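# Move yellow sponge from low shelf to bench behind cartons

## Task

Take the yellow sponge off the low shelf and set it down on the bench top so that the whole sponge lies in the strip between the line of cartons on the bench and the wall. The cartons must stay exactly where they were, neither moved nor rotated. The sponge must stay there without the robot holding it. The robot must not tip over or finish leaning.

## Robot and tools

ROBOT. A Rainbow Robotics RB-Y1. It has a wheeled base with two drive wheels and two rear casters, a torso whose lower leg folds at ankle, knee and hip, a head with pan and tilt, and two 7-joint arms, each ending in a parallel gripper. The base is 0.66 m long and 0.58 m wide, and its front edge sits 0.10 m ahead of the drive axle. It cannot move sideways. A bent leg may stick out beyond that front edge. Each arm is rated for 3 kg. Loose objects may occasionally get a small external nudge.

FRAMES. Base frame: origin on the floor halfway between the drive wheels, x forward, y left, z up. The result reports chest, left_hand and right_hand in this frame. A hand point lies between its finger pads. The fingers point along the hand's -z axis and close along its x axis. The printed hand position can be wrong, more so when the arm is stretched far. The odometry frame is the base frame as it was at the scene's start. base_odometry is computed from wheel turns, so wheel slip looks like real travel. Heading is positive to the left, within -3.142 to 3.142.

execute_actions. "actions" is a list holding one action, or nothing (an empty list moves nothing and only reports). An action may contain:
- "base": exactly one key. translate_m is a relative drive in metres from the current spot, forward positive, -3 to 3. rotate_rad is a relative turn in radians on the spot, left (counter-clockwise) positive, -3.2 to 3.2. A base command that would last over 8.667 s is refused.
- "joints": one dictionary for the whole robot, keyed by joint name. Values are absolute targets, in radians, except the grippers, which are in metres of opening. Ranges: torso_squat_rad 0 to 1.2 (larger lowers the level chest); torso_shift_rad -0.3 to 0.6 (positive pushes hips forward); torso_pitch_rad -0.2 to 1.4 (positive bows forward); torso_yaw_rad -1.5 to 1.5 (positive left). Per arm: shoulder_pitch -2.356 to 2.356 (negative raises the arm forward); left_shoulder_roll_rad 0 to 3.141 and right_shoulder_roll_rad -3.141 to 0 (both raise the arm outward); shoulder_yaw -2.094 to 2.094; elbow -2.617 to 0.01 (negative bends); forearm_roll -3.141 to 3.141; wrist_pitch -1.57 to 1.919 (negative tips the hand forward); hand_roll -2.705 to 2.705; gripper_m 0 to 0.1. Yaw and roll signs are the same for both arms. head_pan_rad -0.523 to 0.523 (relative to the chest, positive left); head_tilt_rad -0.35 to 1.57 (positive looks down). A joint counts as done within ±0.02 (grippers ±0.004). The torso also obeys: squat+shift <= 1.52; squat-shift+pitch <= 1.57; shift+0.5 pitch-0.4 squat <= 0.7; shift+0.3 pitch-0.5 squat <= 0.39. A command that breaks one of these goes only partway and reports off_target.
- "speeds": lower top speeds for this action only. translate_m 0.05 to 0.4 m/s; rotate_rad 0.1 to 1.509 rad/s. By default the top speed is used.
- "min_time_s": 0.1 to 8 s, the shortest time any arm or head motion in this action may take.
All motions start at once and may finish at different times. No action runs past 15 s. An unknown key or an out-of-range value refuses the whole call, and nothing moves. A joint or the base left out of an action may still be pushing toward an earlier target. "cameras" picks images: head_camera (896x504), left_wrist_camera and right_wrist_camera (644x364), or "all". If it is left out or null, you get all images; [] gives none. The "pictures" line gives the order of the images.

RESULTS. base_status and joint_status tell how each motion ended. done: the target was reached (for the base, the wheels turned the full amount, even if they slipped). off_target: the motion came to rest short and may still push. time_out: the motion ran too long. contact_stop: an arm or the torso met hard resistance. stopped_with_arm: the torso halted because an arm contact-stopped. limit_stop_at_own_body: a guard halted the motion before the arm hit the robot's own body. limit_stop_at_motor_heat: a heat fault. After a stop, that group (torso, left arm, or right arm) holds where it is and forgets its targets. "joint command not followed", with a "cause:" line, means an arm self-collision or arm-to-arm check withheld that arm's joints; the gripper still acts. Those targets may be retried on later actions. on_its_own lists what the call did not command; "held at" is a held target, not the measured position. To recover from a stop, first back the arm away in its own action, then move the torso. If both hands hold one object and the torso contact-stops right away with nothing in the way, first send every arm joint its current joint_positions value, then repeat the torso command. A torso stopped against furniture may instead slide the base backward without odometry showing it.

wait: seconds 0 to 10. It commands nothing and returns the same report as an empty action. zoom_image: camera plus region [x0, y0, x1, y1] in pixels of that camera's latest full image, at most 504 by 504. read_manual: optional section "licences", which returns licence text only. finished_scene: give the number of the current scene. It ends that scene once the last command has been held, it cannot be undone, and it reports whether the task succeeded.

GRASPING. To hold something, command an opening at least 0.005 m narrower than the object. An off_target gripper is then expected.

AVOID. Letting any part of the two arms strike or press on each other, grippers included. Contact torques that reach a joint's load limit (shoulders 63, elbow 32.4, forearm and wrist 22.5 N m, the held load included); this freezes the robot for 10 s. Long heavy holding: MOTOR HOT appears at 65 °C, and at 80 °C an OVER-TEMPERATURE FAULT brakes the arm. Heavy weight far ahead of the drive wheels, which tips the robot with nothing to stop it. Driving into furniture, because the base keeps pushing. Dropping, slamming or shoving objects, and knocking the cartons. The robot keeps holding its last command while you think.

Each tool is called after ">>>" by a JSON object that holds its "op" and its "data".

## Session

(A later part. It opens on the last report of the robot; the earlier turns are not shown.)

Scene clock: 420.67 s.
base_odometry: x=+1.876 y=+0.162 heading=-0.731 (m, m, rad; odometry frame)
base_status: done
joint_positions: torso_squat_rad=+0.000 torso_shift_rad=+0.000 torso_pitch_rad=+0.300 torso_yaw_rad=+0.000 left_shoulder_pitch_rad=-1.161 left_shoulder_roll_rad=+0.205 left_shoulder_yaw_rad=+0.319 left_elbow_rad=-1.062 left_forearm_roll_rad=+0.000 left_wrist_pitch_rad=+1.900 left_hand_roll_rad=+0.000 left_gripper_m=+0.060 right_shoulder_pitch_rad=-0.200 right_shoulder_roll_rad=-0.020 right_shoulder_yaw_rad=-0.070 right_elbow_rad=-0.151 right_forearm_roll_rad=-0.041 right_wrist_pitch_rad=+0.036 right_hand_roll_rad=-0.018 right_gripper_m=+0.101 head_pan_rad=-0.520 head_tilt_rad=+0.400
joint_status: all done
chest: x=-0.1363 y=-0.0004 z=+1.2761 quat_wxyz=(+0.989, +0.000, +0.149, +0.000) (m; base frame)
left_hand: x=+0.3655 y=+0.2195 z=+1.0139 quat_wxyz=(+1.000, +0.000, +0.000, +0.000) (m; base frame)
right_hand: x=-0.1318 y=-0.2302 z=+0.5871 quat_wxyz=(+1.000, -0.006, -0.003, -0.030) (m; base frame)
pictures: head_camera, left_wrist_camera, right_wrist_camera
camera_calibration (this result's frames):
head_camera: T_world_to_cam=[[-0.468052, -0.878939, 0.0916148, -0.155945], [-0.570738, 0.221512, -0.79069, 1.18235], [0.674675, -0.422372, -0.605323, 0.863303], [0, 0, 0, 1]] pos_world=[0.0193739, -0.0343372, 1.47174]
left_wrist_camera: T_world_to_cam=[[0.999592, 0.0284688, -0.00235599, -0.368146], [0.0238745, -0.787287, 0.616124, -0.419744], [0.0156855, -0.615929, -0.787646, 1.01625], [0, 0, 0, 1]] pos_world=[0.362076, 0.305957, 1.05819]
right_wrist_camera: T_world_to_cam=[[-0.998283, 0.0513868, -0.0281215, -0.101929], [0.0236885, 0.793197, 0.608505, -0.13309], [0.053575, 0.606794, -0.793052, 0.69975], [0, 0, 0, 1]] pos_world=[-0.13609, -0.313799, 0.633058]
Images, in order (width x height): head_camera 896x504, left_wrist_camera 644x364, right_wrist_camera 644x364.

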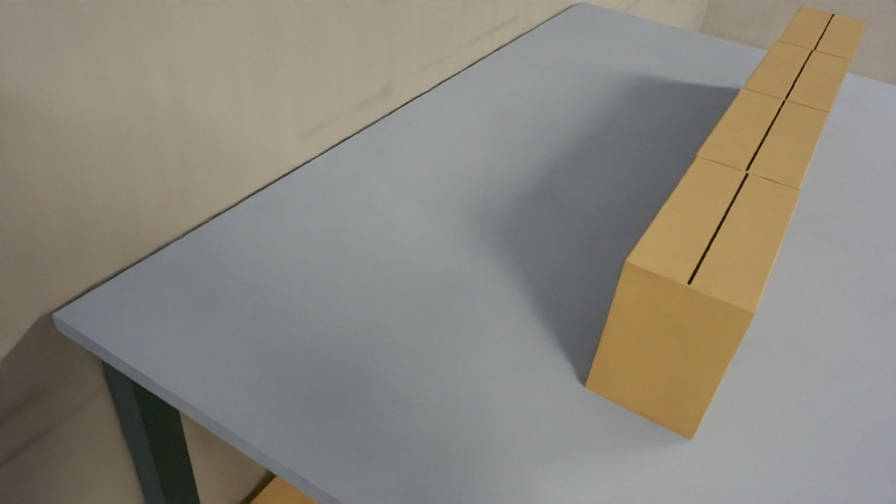

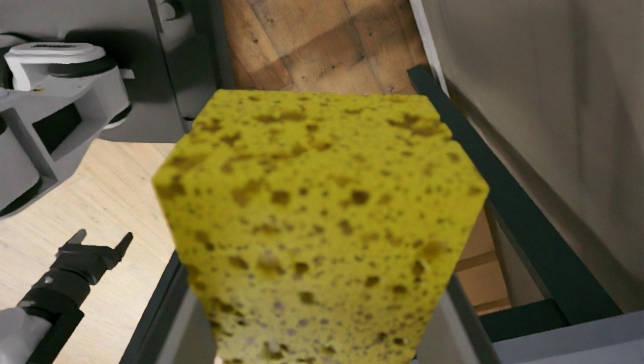

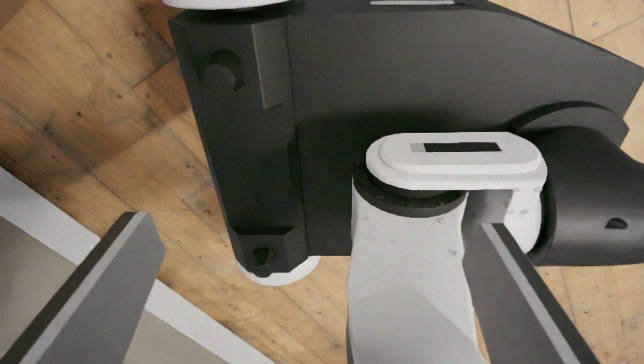

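>>> {"op": "execute_actions", "data": {"actions": [{"base": {"rotate_rad": -0.92}, "joints": {"head_pan_rad": 0.0, "head_tilt_rad": 0.45}}]}}

Scene clock: 449.67 s.
base_odometry: x=+1.876 y=+0.162 heading=-1.651 (m, m, rad; odometry frame)
base_status: done
joint_positions: torso_squat_rad=+0.000 torso_shift_rad=+0.000 torso_pitch_rad=+0.300 torso_yaw_rad=+0.000 left_shoulder_pitch_rad=-1.161 left_shoulder_roll_rad=+0.205 left_shoulder_yaw_rad=+0.319 left_elbow_rad=-1.062 left_forearm_roll_rad=+0.000 left_wrist_pitch_rad=+1.900 left_hand_roll_rad=+0.000 left_gripper_m=+0.060 right_shoulder_pitch_rad=-0.200 right_shoulder_roll_rad=-0.020 right_shoulder_yaw_rad=-0.070 right_elbow_rad=-0.151 right_forearm_roll_rad=-0.041 right_wrist_pitch_rad=+0.036 right_hand_roll_rad=-0.018 right_gripper_m=+0.101 head_pan_rad=+0.000 head_tilt_rad=+0.450
joint_status: all done
chest: x=-0.1363 y=-0.0004 z=+1.2761 quat_wxyz=(+0.989, +0.000, +0.149, +0.000) (m; base frame)
left_hand: x=+0.3655 y=+0.2196 z=+1.0139 quat_wxyz=(+1.000, +0.000, +0.000, +0.000) (m; base frame)
right_hand: x=-0.1318 y=-0.2302 z=+0.5871 quat_wxyz=(+1.000, -0.006, -0.003, -0.030) (m; base frame)
pictures: head_camera, left_wrist_camera, right_wrist_camera
camera_calibration (this result's frames):
head_camera: T_world_to_cam=[[0.00620337, -0.998387, -0.0564263, 0.0868819], [-0.674006, 0.0375091, -0.737773, 1.09915], [0.7387, 0.0426083, -0.672687, 0.965557], [0, 0, 0, 1]] pos_world=[0.0270385, 0.00437283, 1.46534]
left_wrist_camera: T_world_to_cam=[[0.999589, 0.0285614, -0.00233179, -0.368193], [0.0239324, -0.787282, 0.616128, -0.419734], [0.0157617, -0.615931, -0.787643, 1.01626], [0, 0, 0, 1]] pos_world=[0.362069, 0.306013, 1.0582]
right_wrist_camera: T_world_to_cam=[[-0.998283, 0.0513828, -0.028127, -0.101928], [0.023682, 0.793198, 0.608503, -0.1331], [0.0535769, 0.606792, -0.793053, 0.699747], [0, 0, 0, 1]] pos_world=[-0.136091, -0.313788, 0.633061]
Images, in order (width x height): head_camera 896x504, left_wrist_camera 644x364, right_wrist_camera 644x364.

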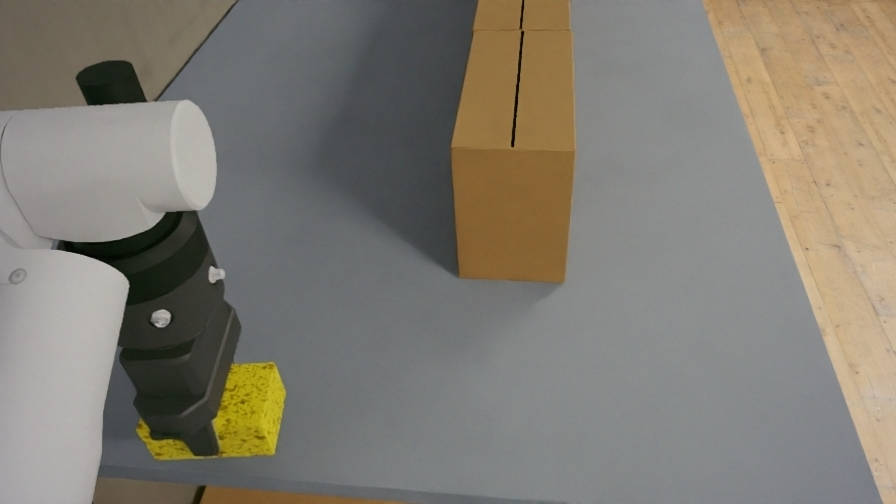

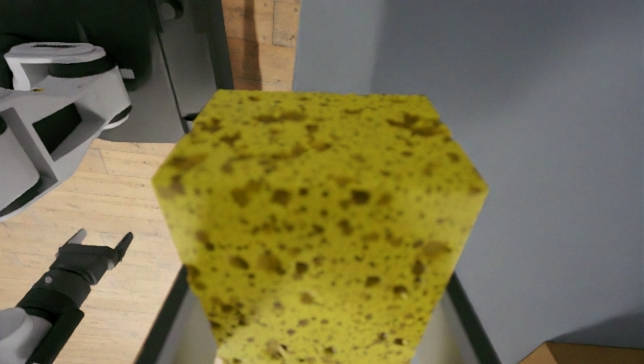

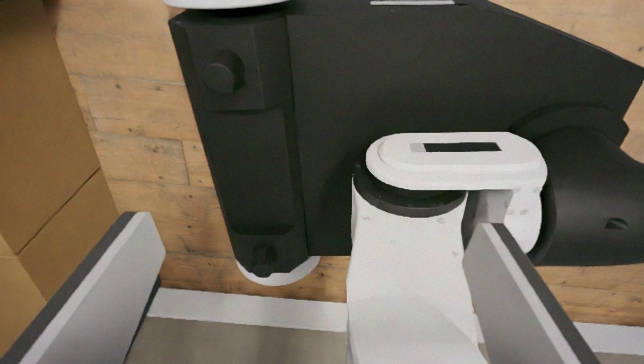

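>>> {"op": "zoom_image", "data": {"camera": "left_wrist_camera", "region": [484, 284, 644, 364]}}

>>> {"op": "zoom_image", "data": {"camera": "head_camera", "region": [430, 130, 600, 300]}}

Region (484, 284, 644, 364) of left_wrist_camera's 644x364 image, scaled by 3.150, with more detail than that image has.

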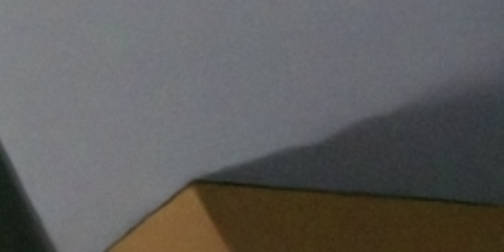

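Region (430, 130, 600, 300) of head_camera's 896x504 image, scaled by 2.965, with more detail than that image has.

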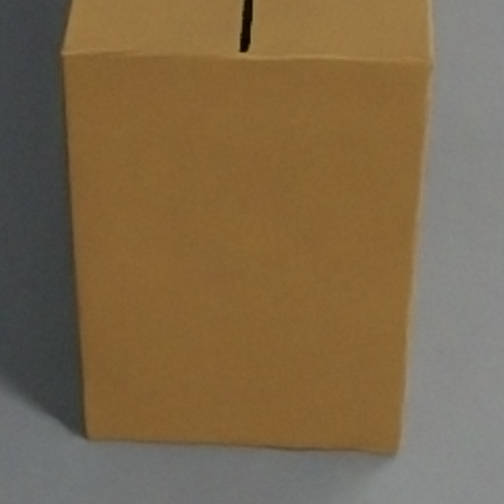

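>>> {"op": "execute_actions", "data": {"actions": [{"base": {"translate_m": 0.17}, "joints": {"torso_shift_rad": 0.25, "left_shoulder_pitch_rad": -1.317, "left_shoulder_roll_rad": 0.258, "left_shoulder_yaw_rad": 0.337, "left_elbow_rad": -0.816, "left_forearm_roll_rad": 0.0, "left_wrist_pitch_rad": 1.817, "left_hand_roll_rad": -0.12, "right_shoulder_pitch_rad": 0.1, "right_shoulder_roll_rad": -0.02, "right_shoulder_yaw_rad": 0.0, "head_pan_rad": 0.1, "head_tilt_rad": 0.6}, "min_time_s": 1.2}]}}

Scene clock: 490.10 s.
base_odometry: x=+1.863 y=-0.007 heading=-1.651 (m, m, rad; odometry frame)
base_status: done
joint_positions: torso_squat_rad=+0.000 torso_shift_rad=+0.250 torso_pitch_rad=+0.300 torso_yaw_rad=+0.000 left_shoulder_pitch_rad=-1.317 left_shoulder_roll_rad=+0.258 left_shoulder_yaw_rad=+0.337 left_elbow_rad=-0.816 left_forearm_roll_rad=+0.000 left_wrist_pitch_rad=+1.817 left_hand_roll_rad=-0.120 left_gripper_m=+0.060 right_shoulder_pitch_rad=+0.100 right_shoulder_roll_rad=-0.020 right_shoulder_yaw_rad=+0.000 right_elbow_rad=-0.151 right_forearm_roll_rad=-0.041 right_wrist_pitch_rad=+0.036 right_hand_roll_rad=-0.018 right_gripper_m=+0.101 head_pan_rad=+0.100 head_tilt_rad=+0.600
joint_status: all done
chest: x=+0.0367 y=-0.0004 z=+1.2543 quat_wxyz=(+0.989, +0.000, +0.150, +0.000) (m; base frame)
left_hand: x=+0.5655 y=+0.2197 z=+1.0101 quat_wxyz=(+0.998, +0.001, +0.000, -0.060) (m; base frame)
right_hand: x=-0.1721 y=-0.2360 z=+0.6014 quat_wxyz=(+0.989, -0.016, +0.138, -0.043) (m; base frame)
pictures: head_camera, left_wrist_camera, right_wrist_camera
camera_calibration (this result's frames):
head_camera: T_world_to_cam=[[0.0929305, -0.991935, -0.0861877, 0.117279], [-0.777643, -0.0182502, -0.628441, 1.05445], [0.621799, 0.125425, -0.773068, 0.981237], [0, 0, 0, 1]] pos_world=[0.198958, 0.0125055, 1.43133]
left_wrist_camera: T_world_to_cam=[[0.995813, -0.0913877, -0.00206679, -0.539853], [-0.0707405, -0.784755, 0.615755, -0.368752], [-0.0578944, -0.613031, -0.787935, 1.05146], [0, 0, 0, 1]] pos_world=[0.57238, 0.305858, 1.05442]
right_wrist_camera: T_world_to_cam=[[-0.964577, 0.0821748, 0.250677, -0.296066], [0.214583, 0.797138, 0.56438, -0.0758875], [-0.153447, 0.598179, -0.786534, 0.67512], [0, 0, 0, 1]] pos_world=[-0.165699, -0.31902, 0.648051]
Images, in order (width x height): head_camera 896x504, left_wrist_camera 644x364, right_wrist_camera 644x364.

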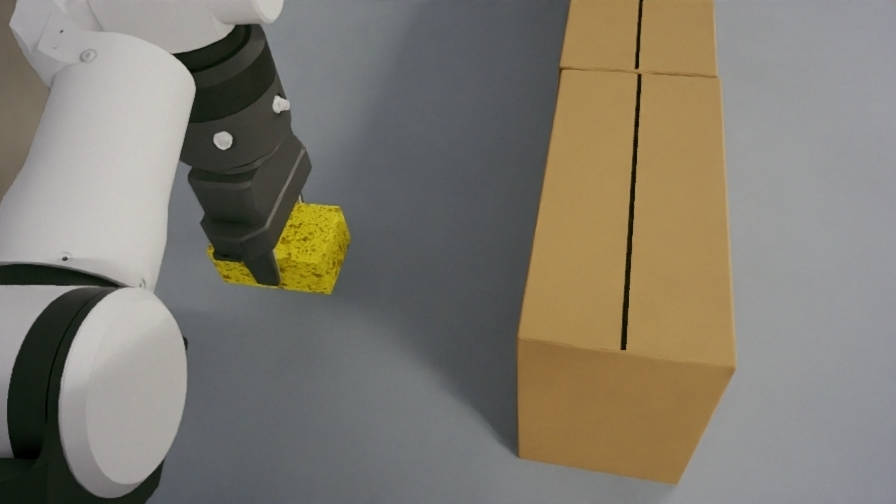

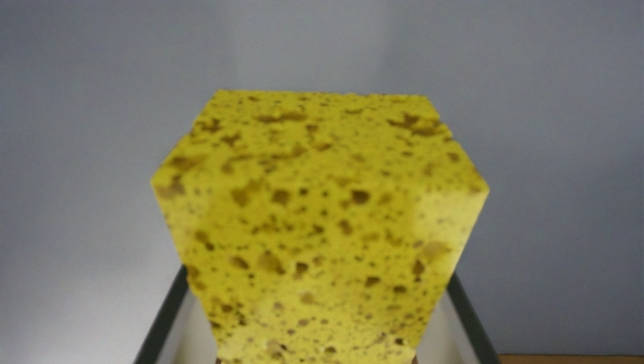

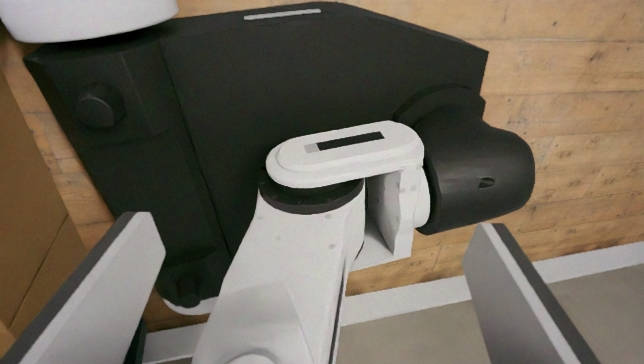

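>>> {"op": "execute_actions", "data": {"actions": [{"joints": {"left_shoulder_pitch_rad": -1.3035, "left_shoulder_roll_rad": 0.253, "left_shoulder_yaw_rad": 0.336, "left_elbow_rad": -0.673, "left_wrist_pitch_rad": 1.660}, "min_time_s": 1.0}], "cameras": ["head_camera", "left_wrist_camera"]}}

Scene clock: 510.73 s.
base_odometry: x=+1.863 y=-0.007 heading=-1.651 (m, m, rad; odometry frame)
base_status: not commanded
joint_positions: torso_squat_rad=+0.000 torso_shift_rad=+0.250 torso_pitch_rad=+0.300 torso_yaw_rad=+0.000 left_shoulder_pitch_rad=-1.304 left_shoulder_roll_rad=+0.253 left_shoulder_yaw_rad=+0.336 left_elbow_rad=-0.673 left_forearm_roll_rad=+0.000 left_wrist_pitch_rad=+1.660 left_hand_roll_rad=-0.120 left_gripper_m=+0.060 right_shoulder_pitch_rad=+0.100 right_shoulder_roll_rad=-0.020 right_shoulder_yaw_rad=+0.000 right_elbow_rad=-0.151 right_forearm_roll_rad=-0.041 right_wrist_pitch_rad=+0.036 right_hand_roll_rad=-0.018 right_gripper_m=+0.101 head_pan_rad=+0.100 head_tilt_rad=+0.600
joint_status: all done
chest: x=+0.0367 y=-0.0004 z=+1.2543 quat_wxyz=(+0.989, +0.000, +0.149, +0.000) (m; base frame)
left_hand: x=+0.5657 y=+0.2197 z=+0.9663 quat_wxyz=(+0.998, +0.000, +0.000, -0.060) (m; base frame)
right_hand: x=-0.1721 y=-0.2360 z=+0.6014 quat_wxyz=(+0.989, -0.016, +0.138, -0.043) (m; base frame)
pictures: head_camera, left_wrist_camera
camera_calibration (this result's frames):
head_camera: T_world_to_cam=[[0.0929333, -0.991935, -0.0861851, 0.117277], [-0.777624, -0.0182502, -0.628464, 1.05447], [0.621823, 0.125425, -0.773049, 0.981227], [0, 0, 0, 1]] pos_world=[0.198935, 0.0125055, 1.43134]
left_wrist_camera: T_world_to_cam=[[0.995848, -0.0910135, -0.00193726, -0.540365], [-0.0704867, -0.784366, 0.61628, -0.342488], [-0.0576093, -0.613585, -0.787525, 1.0165], [0, 0, 0, 1]] pos_world=[0.57254, 0.305894, 1.01054]
Images, in order (width x height): head_camera 896x504, left_wrist_camera 644x364.

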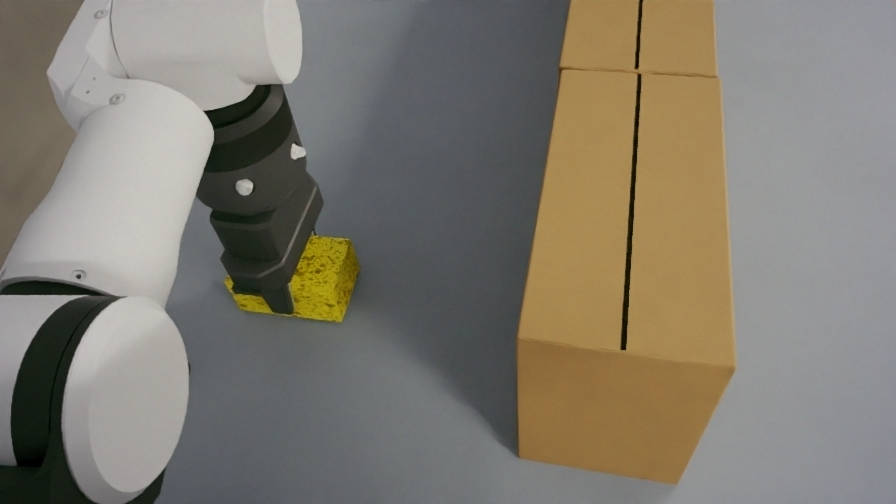

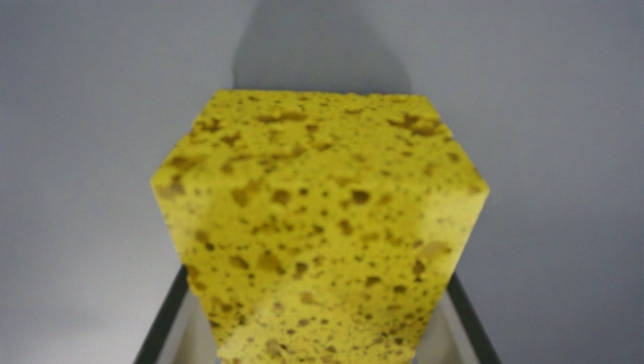

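>>> {"op": "zoom_image", "data": {"camera": "left_wrist_camera", "region": [190, 0, 470, 130]}}

>>> {"op": "zoom_image", "data": {"camera": "head_camera", "region": [210, 220, 390, 340]}}

Region (190, 0, 470, 130) of left_wrist_camera's 644x364 image, scaled by 1.800, with more detail than that image has; it fills the top 234 rows of this view, and the rest is white.

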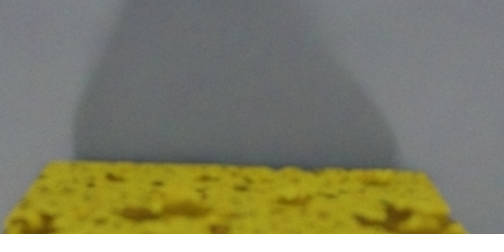

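Region (210, 220, 390, 340) of head_camera's 896x504 image, scaled by 2.800, with more detail than that image has.

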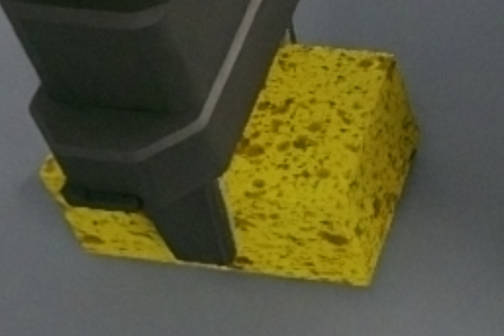

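>>> {"op": "execute_actions", "data": {"actions": [{"joints": {"left_shoulder_pitch_rad": -1.3066, "left_shoulder_roll_rad": 0.254, "left_shoulder_yaw_rad": 0.3365, "left_elbow_rad": -0.6356, "left_wrist_pitch_rad": 1.626}, "min_time_s": 0.6}], "cameras": ["head_camera", "left_wrist_camera"]}}

Scene clock: 528.07 s.
base_odometry: x=+1.863 y=-0.007 heading=-1.651 (m, m, rad; odometry frame)
base_status: not commanded
joint_positions: torso_squat_rad=+0.000 torso_shift_rad=+0.249 torso_pitch_rad=+0.299 torso_yaw_rad=+0.000 left_shoulder_pitch_rad=-1.309 left_shoulder_roll_rad=+0.255 left_shoulder_yaw_rad=+0.336 left_elbow_rad=-0.637 left_forearm_roll_rad=+0.000 left_wrist_pitch_rad=+1.626 left_hand_roll_rad=-0.120 left_gripper_m=+0.060 right_shoulder_pitch_rad=+0.100 right_shoulder_roll_rad=-0.020 right_shoulder_yaw_rad=+0.000 right_elbow_rad=-0.151 right_forearm_roll_rad=-0.041 right_wrist_pitch_rad=+0.036 right_hand_roll_rad=-0.018 right_gripper_m=+0.101 head_pan_rad=+0.100 head_tilt_rad=+0.600
joint_status: all done
chest: x=+0.0359 y=-0.0005 z=+1.2546 quat_wxyz=(+0.989, +0.000, +0.149, +0.000) (m; base frame)
left_hand: x=+0.5665 y=+0.2195 z=+0.9610 quat_wxyz=(+0.998, +0.001, -0.003, -0.060) (m; base frame)
right_hand: x=-0.1720 y=-0.2359 z=+0.6013 quat_wxyz=(+0.989, -0.016, +0.138, -0.043) (m; base frame)
pictures: head_camera, left_wrist_camera
camera_calibration (this result's frames):
head_camera: T_world_to_cam=[[0.0930728, -0.991917, -0.0862482, 0.117361], [-0.77675, -0.0181436, -0.629548, 1.05531], [0.622894, 0.125587, -0.77216, 0.980766], [0, 0, 0, 1]] pos_world=[0.197877, 0.0123875, 1.4318]
left_wrist_camera: T_world_to_cam=[[0.995814, -0.0913521, 0.00290225, -0.54572], [-0.0737611, -0.784496, 0.615731, -0.336896], [-0.0539715, -0.613368, -0.787951, 1.01057], [0, 0, 0, 1]] pos_world=[0.573128, 0.305705, 1.0053]
Images, in order (width x height): head_camera 896x504, left_wrist_camera 644x364.

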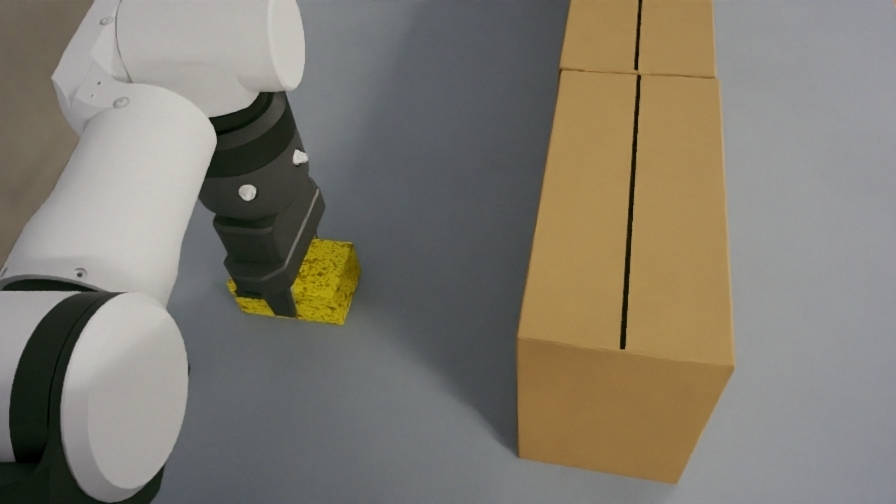

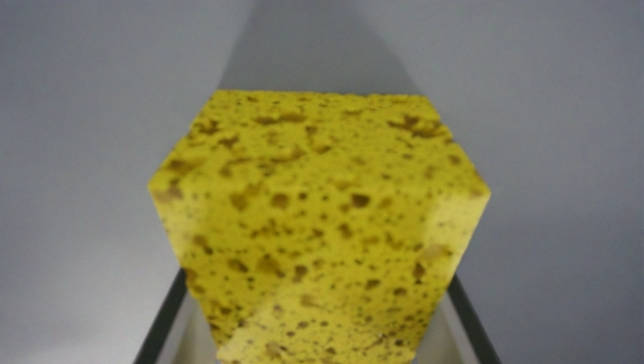

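>>> {"op": "execute_actions", "data": {"actions": [{"joints": {"left_gripper_m": 0.1}}], "cameras": ["left_wrist_camera"]}}

Scene clock: 531.30 s.
base_odometry: x=+1.863 y=-0.007 heading=-1.651 (m, m, rad; odometry frame)
base_status: not commanded
joint_positions: torso_squat_rad=+0.000 torso_shift_rad=+0.250 torso_pitch_rad=+0.300 torso_yaw_rad=+0.000 left_shoulder_pitch_rad=-1.307 left_shoulder_roll_rad=+0.254 left_shoulder_yaw_rad=+0.336 left_elbow_rad=-0.636 left_forearm_roll_rad=+0.000 left_wrist_pitch_rad=+1.626 left_hand_roll_rad=-0.120 left_gripper_m=+0.100 right_shoulder_pitch_rad=+0.100 right_shoulder_roll_rad=-0.020 right_shoulder_yaw_rad=+0.000 right_elbow_rad=-0.151 right_forearm_roll_rad=-0.041 right_wrist_pitch_rad=+0.036 right_hand_roll_rad=-0.018 right_gripper_m=+0.101 head_pan_rad=+0.100 head_tilt_rad=+0.600
joint_status: all done
chest: x=+0.0366 y=-0.0004 z=+1.2544 quat_wxyz=(+0.989, +0.000, +0.149, +0.000) (m; base frame)
left_hand: x=+0.5656 y=+0.2197 z=+0.9586 quat_wxyz=(+0.998, +0.000, +0.000, -0.060) (m; base frame)
right_hand: x=-0.1721 y=-0.2360 z=+0.6013 quat_wxyz=(+0.989, -0.016, +0.138, -0.043) (m; base frame)
pictures: left_wrist_camera
camera_calibration (this result's frames):
left_wrist_camera: T_world_to_cam=[[0.995847, -0.0910239, -0.00168485, -0.540576], [-0.0706556, -0.784414, 0.6162, -0.337563], [-0.0574106, -0.613522, -0.787588, 1.01033], [0, 0, 0, 1]] pos_world=[0.572484, 0.305867, 1.00282]
Images, in order (width x height): left_wrist_camera 644x364.

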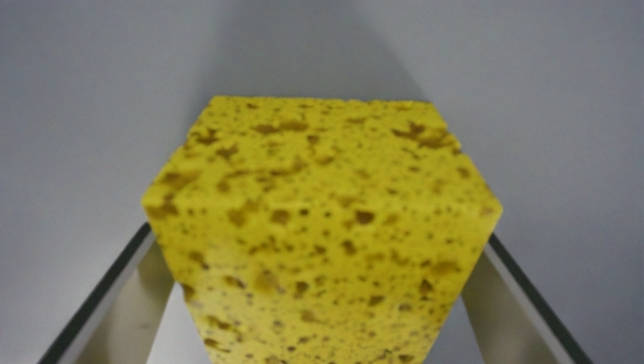

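>>> {"op": "execute_actions", "data": {"actions": [{"joints": {"left_shoulder_pitch_rad": -1.32, "left_shoulder_roll_rad": 0.259, "left_shoulder_yaw_rad": 0.337, "left_elbow_rad": -0.84, "left_wrist_pitch_rad": 1.844}, "min_time_s": 0.7}], "cameras": ["head_camera", "left_wrist_camera"]}}

Scene clock: 536.97 s.
base_odometry: x=+1.863 y=-0.007 heading=-1.651 (m, m, rad; odometry frame)
base_status: not commanded
joint_positions: torso_squat_rad=+0.000 torso_shift_rad=+0.250 torso_pitch_rad=+0.300 torso_yaw_rad=+0.000 left_shoulder_pitch_rad=-1.320 left_shoulder_roll_rad=+0.259 left_shoulder_yaw_rad=+0.337 left_elbow_rad=-0.840 left_forearm_roll_rad=+0.000 left_wrist_pitch_rad=+1.844 left_hand_roll_rad=-0.120 left_gripper_m=+0.100 right_shoulder_pitch_rad=+0.100 right_shoulder_roll_rad=-0.020 right_shoulder_yaw_rad=+0.000 right_elbow_rad=-0.151 right_forearm_roll_rad=-0.041 right_wrist_pitch_rad=+0.036 right_hand_roll_rad=-0.018 right_gripper_m=+0.101 head_pan_rad=+0.100 head_tilt_rad=+0.600
joint_status: all done
chest: x=+0.0366 y=-0.0004 z=+1.2544 quat_wxyz=(+0.989, +0.000, +0.149, +0.000) (m; base frame)
left_hand: x=+0.5649 y=+0.2196 z=+1.0180 quat_wxyz=(+0.998, +0.001, +0.000, -0.060) (m; base frame)
right_hand: x=-0.1721 y=-0.2359 z=+0.6014 quat_wxyz=(+0.989, -0.016, +0.138, -0.043) (m; base frame)
pictures: head_camera, left_wrist_camera
camera_calibration (this result's frames):
head_camera: T_world_to_cam=[[0.0929904, -0.991925, -0.0862435, 0.11732], [-0.777456, -0.0182242, -0.628673, 1.05466], [0.622024, 0.125511, -0.772873, 0.981102], [0, 0, 0, 1]] pos_world=[0.198772, 0.0124538, 1.43142]
left_wrist_camera: T_world_to_cam=[[0.995813, -0.0913982, -0.00174858, -0.539527], [-0.0709527, -0.78483, 0.615636, -0.373413], [-0.0576403, -0.612934, -0.788029, 1.05754], [0, 0, 0, 1]] pos_world=[0.571731, 0.305826, 1.06232]
Images, in order (width x height): head_camera 896x504, left_wrist_camera 644x364.

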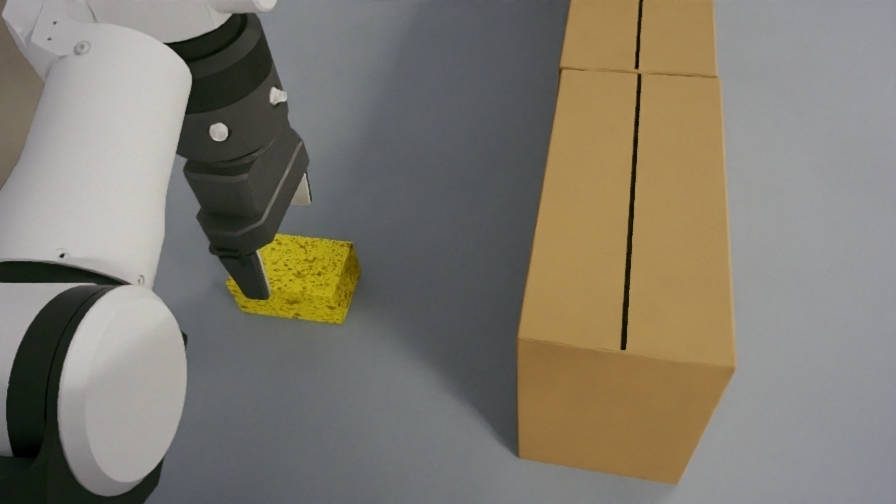

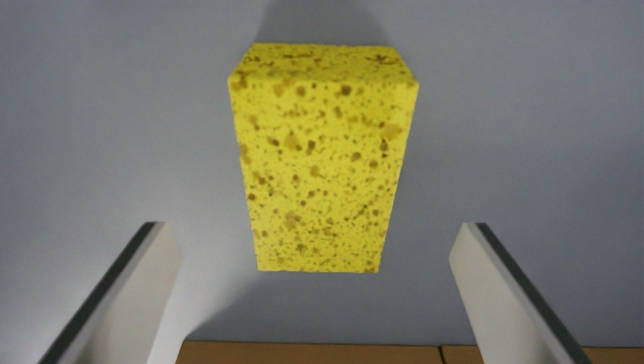

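>>> {"op": "execute_actions", "data": {"actions": []}}

Scene clock: 551.50 s.
base_odometry: x=+1.863 y=-0.007 heading=-1.651 (m, m, rad; odometry frame)
base_status: not commanded
joint_positions: torso_squat_rad=+0.000 torso_shift_rad=+0.250 torso_pitch_rad=+0.300 torso_yaw_rad=+0.000 left_shoulder_pitch_rad=-1.320 left_shoulder_roll_rad=+0.259 left_shoulder_yaw_rad=+0.337 left_elbow_rad=-0.840 left_forearm_roll_rad=+0.000 left_wrist_pitch_rad=+1.844 left_hand_roll_rad=-0.120 left_gripper_m=+0.100 right_shoulder_pitch_rad=+0.100 right_shoulder_roll_rad=-0.020 right_shoulder_yaw_rad=+0.000 right_elbow_rad=-0.151 right_forearm_roll_rad=-0.041 right_wrist_pitch_rad=+0.036 right_hand_roll_rad=-0.018 right_gripper_m=+0.101 head_pan_rad=+0.100 head_tilt_rad=+0.600
joint_status: all done
chest: x=+0.0366 y=-0.0004 z=+1.2544 quat_wxyz=(+0.989, +0.000, +0.149, +0.000) (m; base frame)
left_hand: x=+0.5649 y=+0.2196 z=+1.0180 quat_wxyz=(+0.998, +0.001, +0.000, -0.060) (m; base frame)
right_hand: x=-0.1721 y=-0.2359 z=+0.6014 quat_wxyz=(+0.989, -0.016, +0.138, -0.043) (m; base frame)
pictures: head_camera, left_wrist_camera, right_wrist_camera
camera_calibration (this result's frames):
head_camera: T_world_to_cam=[[0.0929903, -0.991925, -0.0862435, 0.11732], [-0.777456, -0.0182242, -0.628673, 1.05466], [0.622024, 0.125511, -0.772873, 0.981102], [0, 0, 0, 1]] pos_world=[0.198772, 0.0124538, 1.43142]
left_wrist_camera: T_world_to_cam=[[0.995813, -0.091398, -0.00174946, -0.539526], [-0.070952, -0.78483, 0.615636, -0.373414], [-0.0576409, -0.612934, -0.788029, 1.05754], [0, 0, 0, 1]] pos_world=[0.571731, 0.305826, 1.06232]
right_wrist_camera: T_world_to_cam=[[-0.964612, 0.0821757, 0.25054, -0.29603], [0.214517, 0.797085, 0.564481, -0.0759746], [-0.153315, 0.59825, -0.786506, 0.675117], [0, 0, 0, 1]] pos_world=[-0.165751, -0.319004, 0.648037]
Images, in order (width x height): head_camera 896x504, left_wrist_camera 644x364, right_wrist_camera 644x364.

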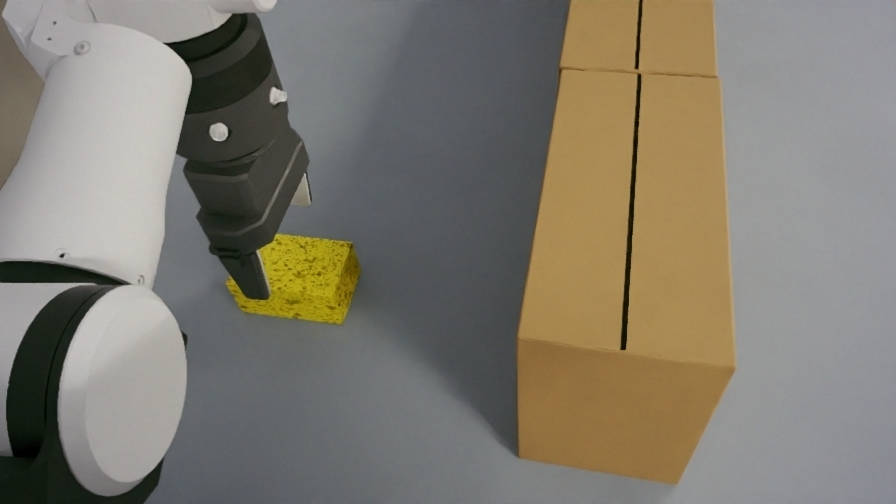

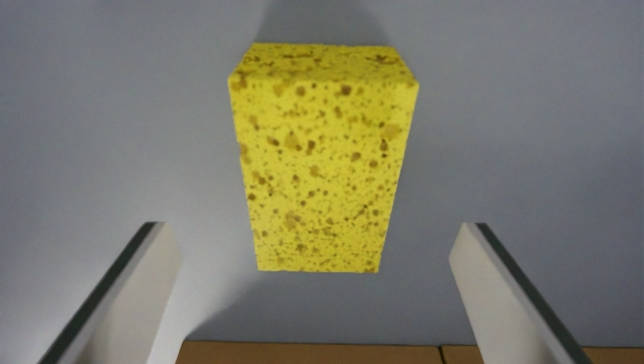

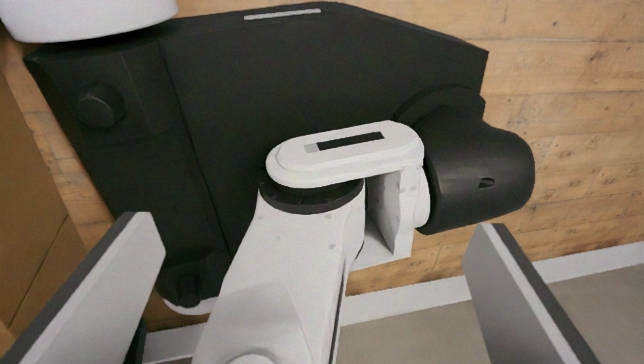

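>>> {"op": "finished_scene", "data": {"scene": 1}}

The scene is finished: the task was done.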